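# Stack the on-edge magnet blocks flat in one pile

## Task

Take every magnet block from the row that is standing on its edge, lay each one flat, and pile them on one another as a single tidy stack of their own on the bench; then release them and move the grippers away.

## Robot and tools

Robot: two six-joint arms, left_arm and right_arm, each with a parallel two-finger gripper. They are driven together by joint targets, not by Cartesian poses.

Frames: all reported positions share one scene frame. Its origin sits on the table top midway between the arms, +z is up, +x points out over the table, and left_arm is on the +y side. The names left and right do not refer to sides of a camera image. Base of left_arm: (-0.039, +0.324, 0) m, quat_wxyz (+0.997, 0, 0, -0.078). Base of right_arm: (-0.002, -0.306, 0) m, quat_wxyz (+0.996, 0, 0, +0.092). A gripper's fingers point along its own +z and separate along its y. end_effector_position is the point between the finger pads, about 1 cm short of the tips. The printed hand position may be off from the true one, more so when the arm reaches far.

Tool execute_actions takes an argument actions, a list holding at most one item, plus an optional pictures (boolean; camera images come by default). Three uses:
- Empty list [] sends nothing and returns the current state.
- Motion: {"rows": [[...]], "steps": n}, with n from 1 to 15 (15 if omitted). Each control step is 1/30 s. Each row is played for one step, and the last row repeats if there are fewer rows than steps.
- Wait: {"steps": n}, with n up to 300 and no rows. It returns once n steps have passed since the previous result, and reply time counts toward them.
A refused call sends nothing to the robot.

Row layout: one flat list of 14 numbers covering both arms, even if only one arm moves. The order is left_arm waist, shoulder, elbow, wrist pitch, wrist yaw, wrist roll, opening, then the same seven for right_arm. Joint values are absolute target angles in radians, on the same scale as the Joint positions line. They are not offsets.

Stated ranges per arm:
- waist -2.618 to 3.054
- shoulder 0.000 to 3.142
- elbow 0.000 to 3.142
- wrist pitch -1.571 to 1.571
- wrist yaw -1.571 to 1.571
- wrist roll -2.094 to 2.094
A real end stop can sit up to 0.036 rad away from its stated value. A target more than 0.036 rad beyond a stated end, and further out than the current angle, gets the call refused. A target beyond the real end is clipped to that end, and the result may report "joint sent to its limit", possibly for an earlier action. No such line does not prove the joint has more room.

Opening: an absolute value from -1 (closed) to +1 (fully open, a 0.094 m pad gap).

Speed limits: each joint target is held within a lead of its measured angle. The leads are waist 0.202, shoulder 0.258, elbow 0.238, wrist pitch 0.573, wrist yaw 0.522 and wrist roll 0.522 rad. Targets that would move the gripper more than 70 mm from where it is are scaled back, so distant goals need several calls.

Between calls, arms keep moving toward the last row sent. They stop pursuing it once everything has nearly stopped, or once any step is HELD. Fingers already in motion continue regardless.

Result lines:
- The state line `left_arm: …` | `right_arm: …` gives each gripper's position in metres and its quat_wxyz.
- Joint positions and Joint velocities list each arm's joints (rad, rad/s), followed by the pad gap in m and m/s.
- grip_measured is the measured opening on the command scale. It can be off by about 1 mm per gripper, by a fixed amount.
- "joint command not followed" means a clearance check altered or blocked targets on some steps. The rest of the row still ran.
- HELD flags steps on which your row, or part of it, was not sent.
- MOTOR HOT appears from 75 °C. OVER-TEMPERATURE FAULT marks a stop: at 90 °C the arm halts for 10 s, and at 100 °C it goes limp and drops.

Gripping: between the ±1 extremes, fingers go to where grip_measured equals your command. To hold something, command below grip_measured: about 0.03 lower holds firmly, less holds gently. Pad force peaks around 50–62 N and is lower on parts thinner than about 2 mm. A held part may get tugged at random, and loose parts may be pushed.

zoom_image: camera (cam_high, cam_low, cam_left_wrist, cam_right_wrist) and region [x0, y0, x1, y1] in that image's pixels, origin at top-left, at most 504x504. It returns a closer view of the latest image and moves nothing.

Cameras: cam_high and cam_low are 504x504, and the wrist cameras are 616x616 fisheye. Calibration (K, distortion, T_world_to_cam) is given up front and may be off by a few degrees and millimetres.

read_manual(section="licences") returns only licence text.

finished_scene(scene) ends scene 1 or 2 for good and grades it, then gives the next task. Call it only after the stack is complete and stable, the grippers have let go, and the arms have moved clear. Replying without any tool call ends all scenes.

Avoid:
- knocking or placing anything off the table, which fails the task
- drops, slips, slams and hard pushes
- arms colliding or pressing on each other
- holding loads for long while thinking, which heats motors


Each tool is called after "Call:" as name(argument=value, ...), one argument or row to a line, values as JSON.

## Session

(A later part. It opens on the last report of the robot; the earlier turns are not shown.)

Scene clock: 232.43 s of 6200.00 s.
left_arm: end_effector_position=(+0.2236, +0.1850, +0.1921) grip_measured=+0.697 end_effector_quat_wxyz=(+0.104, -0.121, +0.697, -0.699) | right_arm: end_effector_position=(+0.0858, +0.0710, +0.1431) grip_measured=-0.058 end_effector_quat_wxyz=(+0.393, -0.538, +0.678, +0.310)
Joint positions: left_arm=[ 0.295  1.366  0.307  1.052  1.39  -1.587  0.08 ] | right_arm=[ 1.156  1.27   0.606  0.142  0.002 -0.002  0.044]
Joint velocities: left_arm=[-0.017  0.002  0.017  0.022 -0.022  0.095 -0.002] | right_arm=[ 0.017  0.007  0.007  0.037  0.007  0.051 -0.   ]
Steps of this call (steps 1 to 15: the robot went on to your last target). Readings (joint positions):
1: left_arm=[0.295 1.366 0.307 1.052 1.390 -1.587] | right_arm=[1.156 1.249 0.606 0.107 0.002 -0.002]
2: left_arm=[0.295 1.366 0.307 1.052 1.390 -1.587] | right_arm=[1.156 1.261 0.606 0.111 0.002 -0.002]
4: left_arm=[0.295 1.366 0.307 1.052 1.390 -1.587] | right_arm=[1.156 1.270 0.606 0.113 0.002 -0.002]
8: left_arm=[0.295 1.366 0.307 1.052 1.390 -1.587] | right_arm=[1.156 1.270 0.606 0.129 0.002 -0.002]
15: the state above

Call:
execute_actions(
  actions=[
    {"rows":[[0.3,1.366,0.307,1.065,1.4,-1.58,0.7,1.16,1.26,0.64,0.3,0,0,-0.14],[0.3,1.366,0.307,1.065,1.4,-1.58,0.7,1.16,1.27,0.64,0.325,0,0,-0.14],[0.3,1.366,0.307,1.065,1.4,-1.58,0.7,1.16,1.285,0.64,0.35,0,0,-0.14],[0.3,1.366,0.307,1.065,1.4,-1.58,0.7,1.16,1.3,0.64,0.375,0,0,-0.14],[0.3,1.366,0.307,1.065,1.4,-1.58,0.7,1.16,1.32,0.64,0.4,0,0,-0.14],[0.3,1.366,0.307,1.065,1.4,-1.58,0.7,1.16,1.34,0.64,0.425,0,0,-0.14],[0.3,1.366,0.307,1.065,1.4,-1.58,0.7,1.16,1.365,0.64,0.45,0,0,-0.14],[0.3,1.366,0.307,1.065,1.4,-1.58,0.7,1.16,1.39,0.64,0.475,0,0,-0.14],[0.3,1.366,0.307,1.065,1.4,-1.58,0.7,1.16,1.415,0.64,0.5,0,0,-0.14],[0.3,1.366,0.307,1.065,1.4,-1.58,0.7,1.16,1.44,0.64,0.525,0,0,-0.14],[0.3,1.366,0.307,1.065,1.4,-1.58,0.7,1.16,1.465,0.64,0.55,0,0,-0.14],[0.3,1.366,0.307,1.065,1.4,-1.58,0.7,1.16,1.49,0.64,0.575,0,0,-0.14],[0.3,1.366,0.307,1.065,1.4,-1.58,0.7,1.16,1.515,0.64,0.6,0,0,-0.14],[0.3,1.366,0.307,1.065,1.4,-1.58,0.7,1.16,1.54,0.64,0.625,0,0,-0.14],[0.3,1.366,0.307,1.065,1.4,-1.58,0.7,1.16,1.565,0.64,0.65,0,0,-0.14]]},
  ],
  pictures=false,
)

Call:
execute_actions(
  actions=[
    {"rows":[[0.3,1.366,0.307,1.065,1.4,-1.58,0.7,1.16,1.59,0.64,0.675,0,0,-0.14],[0.3,1.366,0.307,1.065,1.4,-1.58,0.7,1.16,1.615,0.64,0.7,0,0,-0.14],[0.3,1.366,0.307,1.065,1.4,-1.58,0.7,1.16,1.64,0.64,0.725,0,0,-0.14],[0.3,1.366,0.307,1.065,1.4,-1.58,0.7,1.16,1.66,0.64,0.75,0,0,-0.14],[0.3,1.366,0.307,1.065,1.4,-1.58,0.7,1.16,1.68,0.64,0.77,0,0,-0.14],[0.3,1.366,0.307,1.065,1.4,-1.58,0.7,1.16,1.7,0.64,0.79,0,0,-0.14],[0.3,1.366,0.307,1.065,1.4,-1.58,0.7,1.16,1.72,0.64,0.81,0,0,-0.14],[0.3,1.366,0.307,1.065,1.4,-1.58,0.7,1.16,1.74,0.64,0.825,0,0,-0.14],[0.3,1.366,0.307,1.065,1.4,-1.58,0.7,1.16,1.755,0.64,0.84,0,0,-0.14],[0.3,1.366,0.307,1.065,1.4,-1.58,0.7,1.16,1.77,0.64,0.85,0,0,-0.14],[0.3,1.366,0.307,1.065,1.4,-1.58,0.7,1.16,1.785,0.64,0.86,0,0,-0.14],[0.3,1.366,0.307,1.065,1.4,-1.58,0.7,1.16,1.8,0.64,0.865,0,0,-0.14],[0.3,1.366,0.307,1.065,1.4,-1.58,0.7,1.16,1.81,0.64,0.87,0,0,-0.14],[0.3,1.366,0.307,1.065,1.4,-1.58,0.7,1.16,1.82,0.64,0.87,0,0,-0.14],[0.3,1.366,0.307,1.065,1.4,-1.58,0.7,1.16,1.83,0.64,0.87,0,0,-0.14]]},
  ],
  pictures=false,
)

Call:
execute_actions(
  actions=[
    {"steps":20},
  ],
)

Call:
zoom_image(
  camera="cam_low",
  region=[364, 220, 504, 360],
)

Scene clock: 263.63 s of 6200.00 s.
left_arm: end_effector_position=(+0.2236, +0.1850, +0.1921) grip_measured=+0.697 end_effector_quat_wxyz=(+0.104, -0.121, +0.697, -0.699) | right_arm: end_effector_position=(+0.0938, +0.1050, +0.1004) grip_measured=-0.058 end_effector_quat_wxyz=(+0.397, -0.536, +0.676, +0.313)
Joint positions: left_arm=[ 0.295  1.366  0.307  1.052  1.39  -1.587  0.08 ] | right_arm=[ 1.156  1.536  0.606  0.419  0.002 -0.002  0.044]
Joint velocities: left_arm=[-0.007 -0.012 -0.012 -0.037  0.022 -0.051  0.   ] | right_arm=[ 0.007  0.73  -0.012  0.593  0.037 -0.007 -0.   ]
Steps of this call (steps 1 to 15: the robot went on to your last target; steps 16 to 90: nothing new was sent; then 27.70 s passed at rest; steps 91 to 105: all 15 steps of this action). Readings (joint positions):
91: left_arm=[0.295 1.366 0.307 1.052 1.390 -1.587] | right_arm=[1.156 1.270 0.606 0.145 0.002 -0.002]
92: left_arm=[0.295 1.366 0.307 1.052 1.390 -1.587] | right_arm=[1.156 1.272 0.606 0.149 0.002 -0.002]
94: left_arm=[0.295 1.366 0.307 1.052 1.390 -1.587] | right_arm=[1.156 1.285 0.606 0.177 0.002 -0.002]
98: left_arm=[0.295 1.366 0.307 1.052 1.390 -1.587] | right_arm=[1.156 1.352 0.606 0.265 0.002 -0.002]
105: the state above

Scene clock: 264.13 s of 6200.00 s.
left_arm: end_effector_position=(+0.2236, +0.1850, +0.1921) grip_measured=+0.697 end_effector_quat_wxyz=(+0.104, -0.121, +0.697, -0.699) | right_arm: end_effector_position=(+0.0986, +0.1254, +0.0412) grip_measured=-0.058 end_effector_quat_wxyz=(+0.395, -0.537, +0.678, +0.311)
Joint positions: left_arm=[ 0.295  1.366  0.307  1.052  1.39  -1.587  0.08 ] | right_arm=[ 1.156  1.827  0.606  0.702  0.002 -0.002  0.044]
Joint velocities: left_arm=[-0.007 -0.007  0.002  0.066 -0.051 -0.051 -0.002] | right_arm=[ 0.012  0.281 -0.002  0.315  0.022 -0.007  0.   ]
Steps of this call (steps 1 to 15: all 15 steps of this action). Readings (joint positions):
1: left_arm=[0.295 1.366 0.307 1.052 1.390 -1.587] | right_arm=[1.156 1.562 0.606 0.441 0.002 -0.002]
2: left_arm=[0.295 1.366 0.307 1.052 1.390 -1.587] | right_arm=[1.156 1.587 0.606 0.464 0.002 -0.002]
4: left_arm=[0.295 1.366 0.307 1.052 1.390 -1.587] | right_arm=[1.156 1.637 0.606 0.512 0.002 -0.002]
8: left_arm=[0.295 1.366 0.307 1.052 1.390 -1.587] | right_arm=[1.156 1.722 0.606 0.599 0.002 -0.002]
15: the state above

Scene clock: 264.80 s of 6200.00 s.
left_arm: end_effector_position=(+0.2236, +0.1850, +0.1921) grip_measured=+0.697 end_effector_quat_wxyz=(+0.104, -0.121, +0.697, -0.699) | right_arm: end_effector_position=(+0.0992, +0.1278, +0.0392) grip_measured=-0.058 end_effector_quat_wxyz=(+0.399, -0.535, +0.675, +0.314)
Joint positions: left_arm=[ 0.295  1.366  0.307  1.052  1.39  -1.587  0.08 ] | right_arm=[ 1.156  1.85   0.606  0.737  0.002 -0.002  0.044]
Joint velocities: left_arm=[ 0.002 -0.007 -0.017 -0.022 -0.051 -0.007  0.   ] | right_arm=[-0.017  0.002  0.002 -0.007 -0.051  0.051 -0.   ]
Steps of this call (steps 1 to 20: the robot went on to your last target). Readings (joint positions):
1: left_arm=[0.295 1.366 0.307 1.052 1.390 -1.587] | right_arm=[1.156 1.837 0.606 0.709 0.002 -0.002]
2: left_arm=[0.295 1.366 0.307 1.052 1.390 -1.587] | right_arm=[1.156 1.843 0.606 0.712 0.002 -0.002]
4: left_arm=[0.295 1.366 0.307 1.052 1.390 -1.587] | right_arm=[1.156 1.849 0.606 0.713 0.002 -0.002]
8: left_arm=[0.295 1.366 0.307 1.052 1.390 -1.587] | right_arm=[1.156 1.850 0.606 0.725 0.002 -0.002]
20: the state above
camera_calibration (this result's frames):
cam_left_wrist: T_world_to_cam=[[0.283174, 0.117948, 0.951788, -0.275963], [-0.916198, 0.326662, 0.232105, 0.143087], [-0.283537, -0.937753, 0.200566, 0.311383], [0, 0, 0, 1]] pos_world=[0.29753, 0.277808, 0.166995]
cam_right_wrist: T_world_to_cam=[[0.967391, -0.235533, -0.0931608, -0.0593101], [-0.252797, -0.920721, -0.297264, 0.169391], [-0.0157597, 0.311122, -0.950239, 0.111793], [0, 0, 0, 1]] pos_world=[0.101959, 0.107211, 0.151058]

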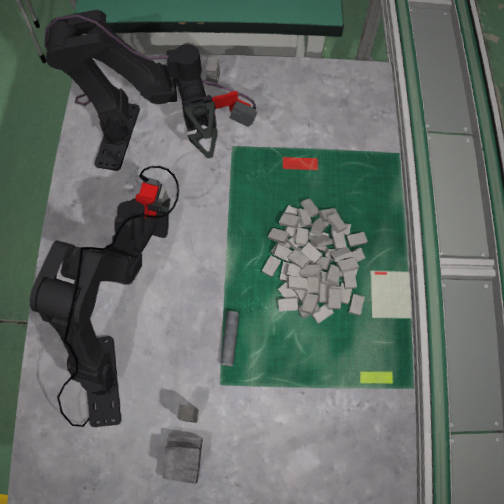

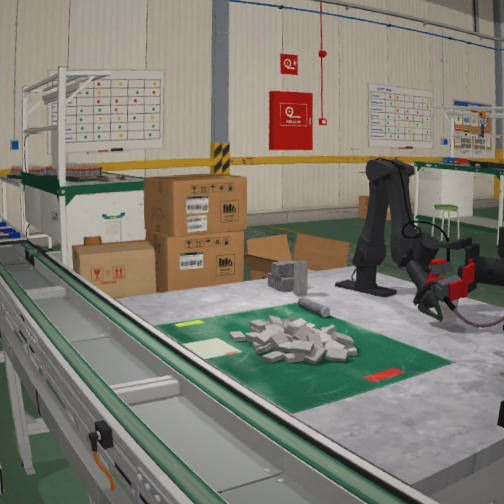

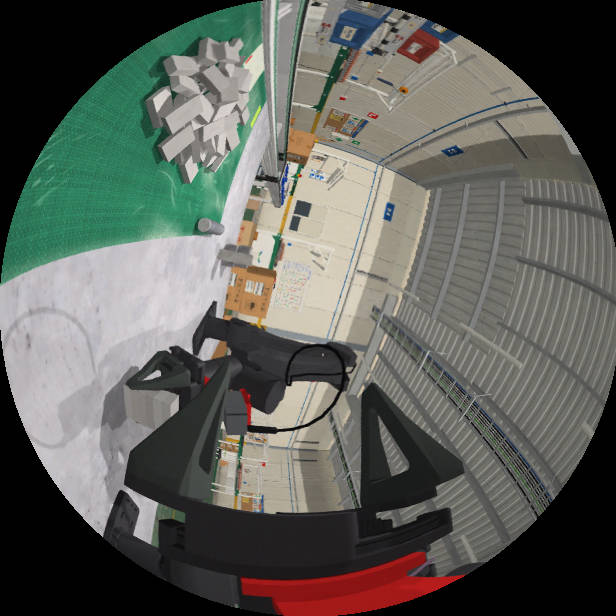

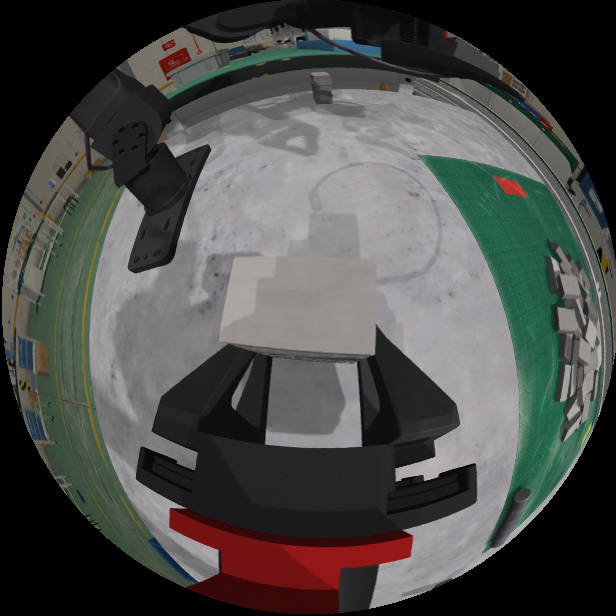

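Region (364, 220, 504, 360) of cam_low's 504x504 image, scaled by 3.600, with more detail than that image has.

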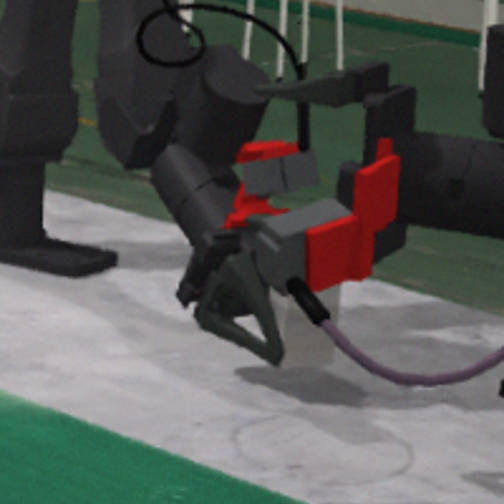

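Lower further; fold left arm out of the view.

Call:
execute_actions(
  actions=[
    {"rows":[[0.3,1.33,0.307,1.065,1.4,-1.58,0.7,1.16,1.84,0.64,0.88,0,0,-0.14],[0.3,1.29,0.307,1.065,1.4,-1.58,0.7,1.16,1.85,0.64,0.89,0,0,-0.14],[0.3,1.25,0.307,1.065,1.4,-1.58,0.7,1.16,1.86,0.64,0.9,0,0,-0.14],[0.33,1.2,0.307,1.065,1.4,-1.58,0.7,1.16,1.87,0.64,0.915,0,0,-0.14],[0.36,1.15,0.307,1.0,1.4,-1.58,0.7,1.16,1.88,0.64,0.93,0,0,-0.14],[0.39,1.1,0.307,0.95,1.4,-1.58,0.7,1.16,1.888,0.64,0.94,0,0,-0.14],[0.42,1.05,0.307,0.9,1.4,-1.58,0.7,1.16,1.896,0.64,0.95,0,0,-0.14],[0.45,1.0,0.307,0.85,1.4,-1.58,0.7,1.16,1.904,0.64,0.96,0,0,-0.14],[0.48,0.95,0.307,0.8,1.4,-1.58,0.7,1.16,1.91,0.64,0.965,0,0,-0.14],[0.51,0.9,0.307,0.75,1.4,-1.58,0.7,1.16,1.916,0.64,0.97,0,0,-0.14],[0.54,0.85,0.307,0.7,1.4,-1.58,0.7,1.16,1.922,0.64,0.97,0,0,-0.14],[0.57,0.8,0.307,0.65,1.4,-1.58,0.7,1.16,1.928,0.64,0.97,0,0,-0.14],[0.6,0.75,0.307,0.6,1.4,-1.58,0.7,1.16,1.934,0.64,0.97,0,0,-0.14],[0.6,0.7,0.307,0.55,1.4,-1.58,0.7,1.16,1.94,0.64,0.97,0,0,-0.14]]},
  ],
  pictures=false,
)

Call:
execute_actions(
  actions=[
    {"steps":15},
  ],
)

Call:
zoom_image(
  camera="cam_low",
  region=[394, 250, 494, 350],
)

Scene clock: 275.27 s of 6200.00 s.
left_arm: end_effector_position=(+0.1918, +0.2371, +0.2725) grip_measured=+0.697 end_effector_quat_wxyz=(+0.291, -0.125, +0.680, -0.661) | right_arm: end_effector_position=(+0.0997, +0.1300, +0.0170) grip_measured=-0.064 end_effector_quat_wxyz=(+0.396, -0.536, +0.677, +0.312)
Joint positions: left_arm=[ 0.58   0.767  0.307  0.716  1.393 -1.589  0.08 ] | right_arm=[ 1.156  1.948  0.606  0.829  0.002 -0.002  0.044]
Joint velocities: left_arm=[ 0.286 -1.101  0.002 -0.945 -0.022  0.007  0.   ] | right_arm=[-0.007  0.051 -0.017  0.154  0.051 -0.007 -0.012]
Steps of this call (steps 1 to 15: the robot went on to your last target; steps 16 to 90: nothing new was sent; then 6.97 s passed at rest; steps 91 to 105: all 15 steps of this action). Readings (joint positions):
91: left_arm=[0.295 1.366 0.307 1.052 1.390 -1.587] | right_arm=[1.156 1.850 0.606 0.738 0.002 -0.002]
92: left_arm=[0.295 1.360 0.307 1.050 1.390 -1.587] | right_arm=[1.156 1.851 0.606 0.740 0.002 -0.002]
94: left_arm=[0.298 1.314 0.307 1.043 1.390 -1.589] | right_arm=[1.156 1.862 0.606 0.758 0.002 -0.002]
98: left_arm=[0.388 1.113 0.307 0.980 1.393 -1.590] | right_arm=[1.156 1.900 0.606 0.795 0.002 -0.002]
105: the state above

Scene clock: 275.77 s of 6200.00 s.
left_arm: end_effector_position=(+0.1878, +0.2366, +0.2649) grip_measured=+0.697 end_effector_quat_wxyz=(+0.258, -0.162, +0.678, -0.668) | right_arm: end_effector_position=(+0.0998, +0.1306, +0.0172) grip_measured=-0.065 end_effector_quat_wxyz=(+0.398, -0.535, +0.676, +0.314)
Joint positions: left_arm=[ 0.587  0.716  0.307  0.564  1.397 -1.589  0.08 ] | right_arm=[ 1.156  1.952  0.606  0.838  0.002 -0.002  0.044]
Joint velocities: left_arm=[ 0.002  0.002 -0.002 -0.007 -0.037 -0.037 -0.001] | right_arm=[ 0.012  0.007  0.007 -0.081  0.007 -0.037  0.   ]
Steps of this call (steps 1 to 15: the robot went on to your last target). Readings (joint positions):
1: left_arm=[0.586 0.738 0.307 0.691 1.394 -1.589] | right_arm=[1.156 1.950 0.606 0.832 0.002 -0.002]
2: left_arm=[0.587 0.722 0.307 0.671 1.396 -1.589] | right_arm=[1.156 1.951 0.606 0.835 0.002 -0.002]
4: left_arm=[0.587 0.716 0.307 0.635 1.397 -1.589] | right_arm=[1.156 1.952 0.606 0.836 0.002 -0.002]
8: left_arm=[0.587 0.716 0.307 0.587 1.397 -1.589] | right_arm=[1.156 1.952 0.606 0.837 0.002 -0.002]
15: the state above
camera_calibration (this result's frames):
cam_left_wrist: T_world_to_cam=[[0.0979752, 0.128603, 0.986844, -0.318256], [-0.994665, 0.044811, 0.092912, 0.194834], [-0.0322727, -0.990683, 0.132308, 0.318372], [0, 0, 0, 1]] pos_world=[0.235251, 0.347604, 0.253844]
cam_right_wrist: T_world_to_cam=[[0.967202, -0.23605, -0.0938106, -0.0612378], [-0.25346, -0.921132, -0.295422, 0.165705], [-0.0166776, 0.30951, -0.95075, 0.0903702], [0, 0, 0, 1]] pos_world=[0.102736, 0.11021, 0.129127]

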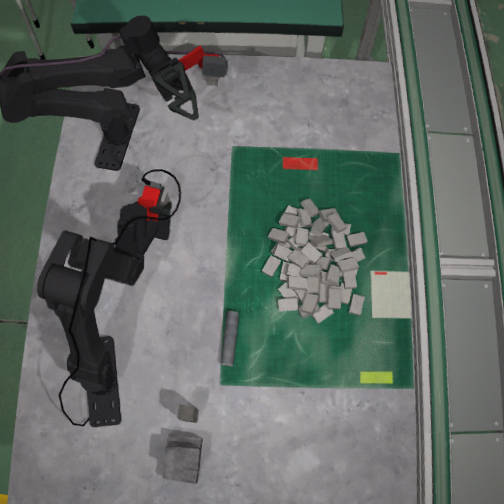

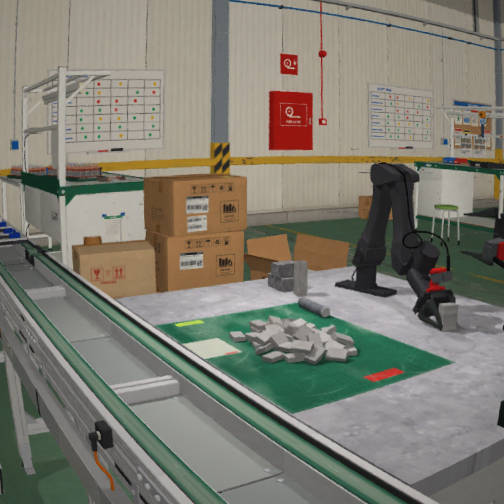

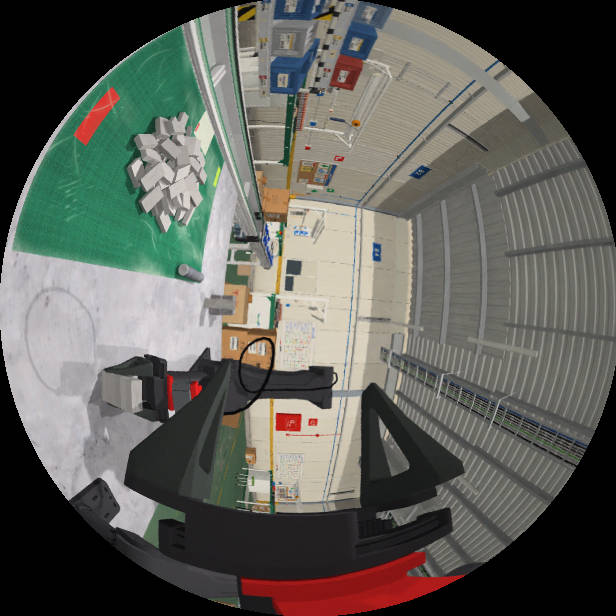

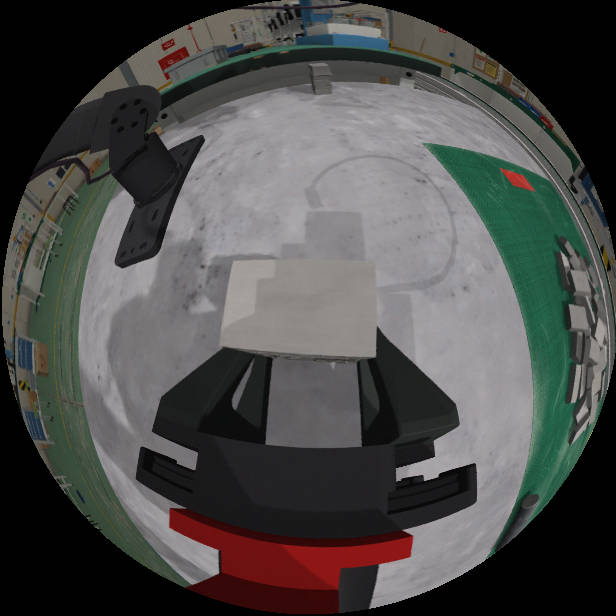

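Region (394, 250, 494, 350) of cam_low's 504x504 image, scaled by 5.040, with more detail than that image has.

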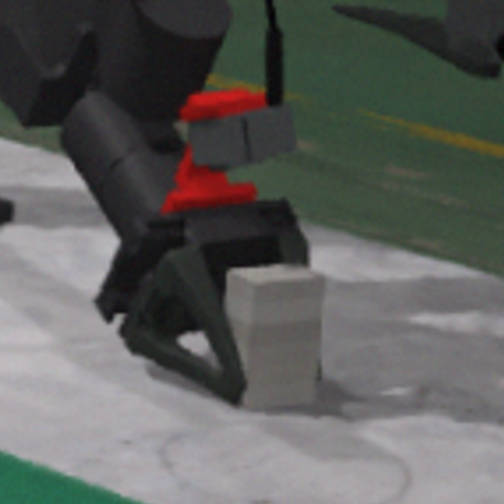

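Touching. Unload the wrist, then release.

Call:
execute_actions(
  actions=[
    {"rows":[[0.6,0.7,0.307,0.55,1.4,-1.58,0.7,1.16,1.945,0.63,0.95,0,0,-0.12],[0.6,0.7,0.307,0.55,1.4,-1.58,0.7,1.16,1.95,0.62,0.93,0,0,-0.12],[0.6,0.7,0.307,0.55,1.4,-1.58,0.7,1.16,1.952,0.61,0.91,0,0,-0.12],[0.6,0.7,0.307,0.55,1.4,-1.58,0.7,1.16,1.952,0.61,0.89,0,0,-0.12],[0.6,0.7,0.307,0.55,1.4,-1.58,0.7,1.16,1.952,0.61,0.87,0,0,-0.12],[0.6,0.7,0.307,0.55,1.4,-1.58,0.7,1.16,1.952,0.61,0.85,0,0,-0.12],[0.6,0.7,0.307,0.55,1.4,-1.58,0.7,1.16,1.952,0.61,0.84,0,0,-0.12]]},
  ],
  pictures=false,
)

Scene clock: 284.23 s of 6200.00 s.
left_arm: end_effector_position=(+0.1879, +0.2366, +0.2645) grip_measured=+0.697 end_effector_quat_wxyz=(+0.256, -0.164, +0.678, -0.669) | right_arm: end_effector_position=(+0.0997, +0.1300, +0.0156) grip_measured=-0.065 end_effector_quat_wxyz=(+0.396, -0.535, +0.678, +0.313)
Joint positions: left_arm=[ 0.587  0.716  0.307  0.559  1.397 -1.589  0.08 ] | right_arm=[1.156 1.954 0.606 0.834 0.002 0.001 0.044]
Joint velocities: left_arm=[-0.017 -0.007 -0.002 -0.037 -0.007 -0.022 -0.001] | right_arm=[-0.002  0.032  0.012 -0.037  0.007  0.007  0.   ]
Steps of this call (steps 1 to 15: the robot went on to your last target; steps 16 to 90: nothing new was sent; then 4.97 s passed at rest; steps 91 to 105: all 15 steps of this action). Readings (joint positions):
91: left_arm=[0.587 0.716 0.307 0.559 1.397 -1.589] | right_arm=[1.156 1.952 0.606 0.838 0.002 -0.002]
92: left_arm=[0.587 0.716 0.307 0.559 1.397 -1.589] | right_arm=[1.156 1.953 0.606 0.838 0.002 -0.002]
94: left_arm=[0.587 0.716 0.307 0.559 1.397 -1.589] | right_arm=[1.156 1.954 0.606 0.837 0.002 -0.002]
98: left_arm=[0.587 0.716 0.307 0.559 1.397 -1.589] | right_arm=[1.156 1.954 0.606 0.834 0.002 -0.001]
105: the state above

Call:
execute_actions(
  actions=[
    {"rows":[[0.6,0.7,0.307,0.55,1.4,-1.58,0.7,1.156,1.952,0.61,0.84,0,0,-0.09],[0.6,0.7,0.307,0.55,1.4,-1.58,0.7,1.156,1.952,0.61,0.84,0,0,-0.075],[0.6,0.7,0.307,0.55,1.4,-1.58,0.7,1.156,1.952,0.61,0.84,0,0,-0.06],[0.6,0.7,0.307,0.55,1.4,-1.58,0.7,1.156,1.952,0.61,0.84,0,0,-0.04],[0.6,0.7,0.307,0.55,1.4,-1.58,0.7,1.156,1.952,0.61,0.84,0,0,0],[0.6,0.7,0.307,0.55,1.4,-1.58,0.7,1.156,1.952,0.61,0.84,0,0,0.6]],"steps":12},
  ],
  pictures=false,
)

Call:
execute_actions(
  actions=[
    {"rows":[[0.6,0.7,0.307,0.55,1.4,-1.58,0.7,1.156,1.9,0.6,0.8,0,0,0.6],[0.6,0.7,0.307,0.55,1.4,-1.58,0.7,1.156,1.85,0.59,0.74,0,0,0.6],[0.6,0.7,0.307,0.55,1.4,-1.58,0.7,1.156,1.78,0.58,0.66,0,0,0.6],[0.6,0.7,0.307,0.55,1.4,-1.58,0.7,1.156,1.7,0.57,0.58,0,0,0.6],[0.6,0.7,0.307,0.55,1.4,-1.58,0.7,1.156,1.62,0.56,0.5,0,0,0.6],[0.6,0.7,0.307,0.55,1.4,-1.58,0.7,1.156,1.54,0.55,0.4,0,0,0.6],[0.6,0.7,0.307,0.55,1.4,-1.58,0.7,1.156,1.46,0.55,0.3,0,0,0.6],[0.6,0.7,0.307,0.55,1.4,-1.58,0.7,1.156,1.38,0.55,0.2,0,0,0.6],[0.6,0.7,0.307,0.55,1.4,-1.58,0.7,1.156,1.3,0.55,0.1,0,0,0.6],[0.6,0.7,0.307,0.55,1.4,-1.58,0.7,1.156,1.2,0.55,0,0,0,0.6],[0.6,0.7,0.307,0.55,1.4,-1.58,0.7,1.156,0.7,0.55,-0.4,0,0,0.6]]},
  ],
  pictures=false,
)

Call:
execute_actions(
  actions=[
    {"steps":15},
  ],
)

Call:
zoom_image(
  camera="cam_low",
  region=[414, 280, 484, 350],
)

Call:
zoom_image(
  camera="cam_right_wrist",
  region=[230, 100, 400, 270],
)

Scene clock: 305.83 s of 6200.00 s.
left_arm: end_effector_position=(+0.1879, +0.2366, +0.2645) grip_measured=+0.697 end_effector_quat_wxyz=(+0.256, -0.164, +0.678, -0.669) | right_arm: end_effector_position=(+0.0997, +0.1301, +0.0158) grip_measured=+0.598 end_effector_quat_wxyz=(+0.396, -0.535, +0.678, +0.313)
Joint positions: left_arm=[ 0.587  0.716  0.307  0.559  1.397 -1.589  0.08 ] | right_arm=[1.156 1.954 0.606 0.835 0.002 0.001 0.075]
Joint velocities: left_arm=[-0.007 -0.007 -0.007  0.037 -0.066 -0.037 -0.   ] | right_arm=[ 0.012 -0.007  0.002 -0.022 -0.066 -0.037 -0.   ]
Steps of this call (steps 1 to 15: the robot went on to your last target; steps 16 to 90: nothing new was sent; then 18.20 s passed at rest; steps 91 to 102: all 12 steps of this action). Readings (joint positions):
91: left_arm=[0.587 0.716 0.307 0.559 1.397 -1.589] | right_arm=[1.156 1.954 0.606 0.834 0.002 0.001]
92: left_arm=[0.587 0.716 0.307 0.559 1.397 -1.589] | right_arm=[1.156 1.954 0.606 0.834 0.002 0.001]
94: left_arm=[0.587 0.716 0.307 0.559 1.397 -1.589] | right_arm=[1.156 1.954 0.606 0.834 0.002 0.001]
98: left_arm=[0.587 0.716 0.307 0.559 1.397 -1.589] | right_arm=[1.156 1.954 0.606 0.835 0.002 0.001]
102: the state above

Scene clock: 306.33 s of 6200.00 s.
left_arm: end_effector_position=(+0.1879, +0.2366, +0.2645) grip_measured=+0.697 end_effector_quat_wxyz=(+0.256, -0.164, +0.678, -0.669) | right_arm: end_effector_position=(+0.0745, +0.0234, +0.1901) grip_measured=+0.598 end_effector_quat_wxyz=(+0.418, -0.524, +0.664, +0.331)
Joint positions: left_arm=[ 0.587  0.716  0.307  0.559  1.397 -1.589  0.08 ] | right_arm=[ 1.156  0.94   0.563 -0.07   0.002  0.001  0.075]
Joint velocities: left_arm=[-0.007 -0.002  0.017  0.066 -0.11   0.007  0.001] | right_arm=[ 0.012 -2.479 -0.007 -2.278 -0.037 -0.022 -0.   ]
Steps of this call (steps 1 to 15: all 15 steps of this action). Readings (joint positions):
1: left_arm=[0.587 0.716 0.307 0.559 1.397 -1.589] | right_arm=[1.156 1.951 0.606 0.832 0.002 0.001]
2: left_arm=[0.587 0.716 0.307 0.559 1.397 -1.589] | right_arm=[1.156 1.938 0.605 0.816 0.002 0.001]
4: left_arm=[0.587 0.716 0.307 0.559 1.397 -1.589] | right_arm=[1.156 1.861 0.592 0.742 0.002 0.001]
8: left_arm=[0.587 0.716 0.307 0.559 1.397 -1.589] | right_arm=[1.156 1.551 0.563 0.509 0.002 0.001]
15: the state above

Scene clock: 306.83 s of 6200.00 s.
left_arm: end_effector_position=(+0.1879, +0.2366, +0.2645) grip_measured=+0.697 end_effector_quat_wxyz=(+0.256, -0.164, +0.678, -0.669) | right_arm: end_effector_position=(+0.0624, -0.0279, +0.1933) grip_measured=+0.598 end_effector_quat_wxyz=(+0.398, -0.534, +0.676, +0.315)
Joint positions: left_arm=[ 0.587  0.716  0.307  0.559  1.397 -1.589  0.08 ] | right_arm=[ 1.156  0.695  0.558 -0.368  0.002  0.001  0.075]
Joint velocities: left_arm=[ 0.012 -0.002  0.007  0.022 -0.007 -0.037 -0.001] | right_arm=[-0.002  0.002 -0.012 -0.081  0.022 -0.022 -0.   ]
Steps of this call (steps 1 to 15: the robot went on to your last target). Readings (joint positions):
1: left_arm=[0.587 0.716 0.307 0.559 1.397 -1.589] | right_arm=[1.156 0.856 0.563 -0.135 0.002 0.001]
2: left_arm=[0.587 0.716 0.307 0.559 1.397 -1.589] | right_arm=[1.156 0.783 0.563 -0.182 0.002 0.001]
4: left_arm=[0.587 0.716 0.307 0.559 1.397 -1.589] | right_arm=[1.156 0.704 0.563 -0.229 0.002 0.001]
8: left_arm=[0.587 0.716 0.307 0.559 1.397 -1.589] | right_arm=[1.156 0.695 0.560 -0.314 0.002 0.001]
15: the state above
camera_calibration (this result's frames):
cam_left_wrist: T_world_to_cam=[[0.102418, 0.13065, 0.986124, -0.318906], [-0.994237, 0.0450084, 0.0972979, 0.193659], [-0.0316718, -0.990406, 0.134507, 0.317711], [0, 0, 0, 1]] pos_world=[0.235267, 0.347612, 0.252904]
cam_right_wrist: T_world_to_cam=[[0.966671, -0.237141, -0.0964921, -0.0454527], [-0.255386, -0.91969, -0.298241, 0.0629048], [-0.0180177, 0.312944, -0.949601, 0.30617], [0, 0, 0, 1]] pos_world=[0.0655193, -0.0487399, 0.305114]

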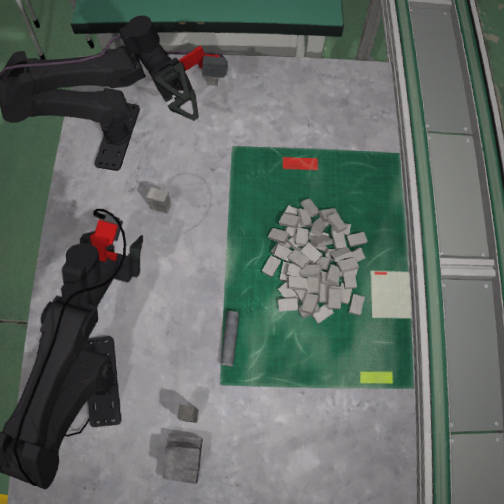

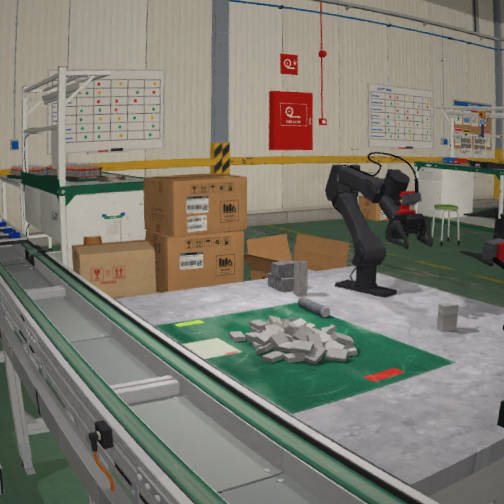

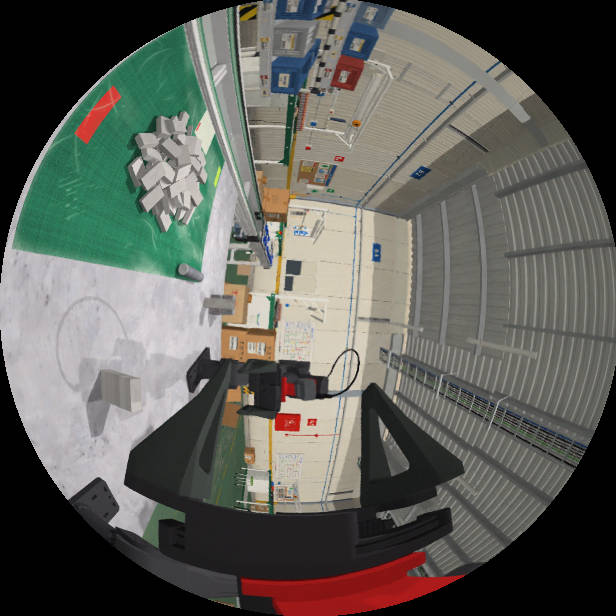

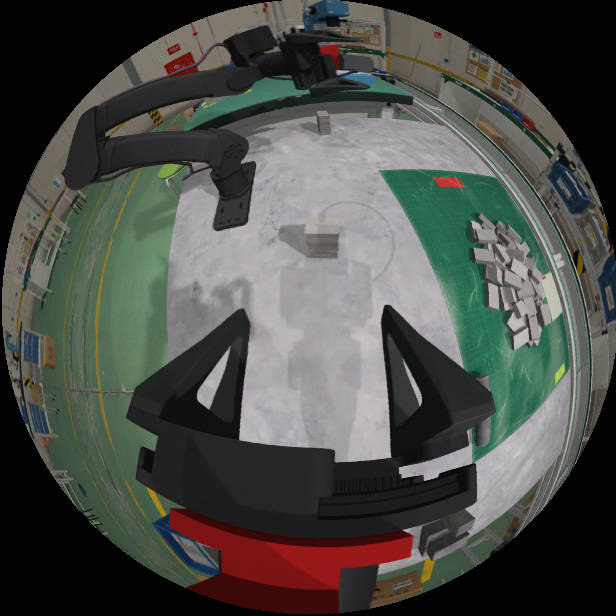

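Region (414, 280, 484, 350) of cam_low's 504x504 image, scaled by 7.200, with more detail than that image has.

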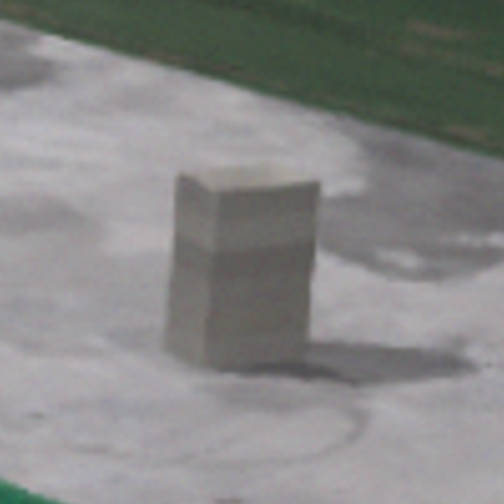

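Region (230, 100, 400, 270) of cam_right_wrist's 616x616 image, scaled by 2.965, with more detail than that image has.

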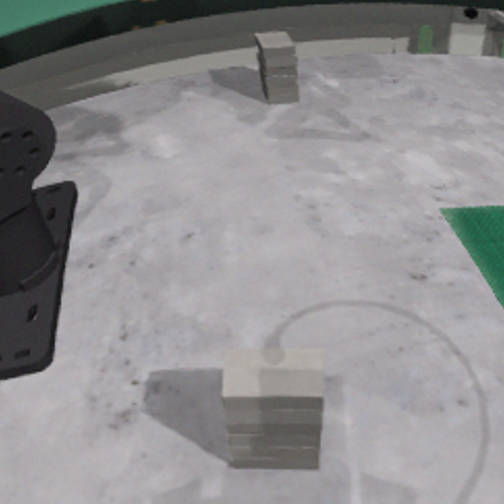

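Call:
finished_scene(
  scene=1,
)

The scene is finished: the task was done.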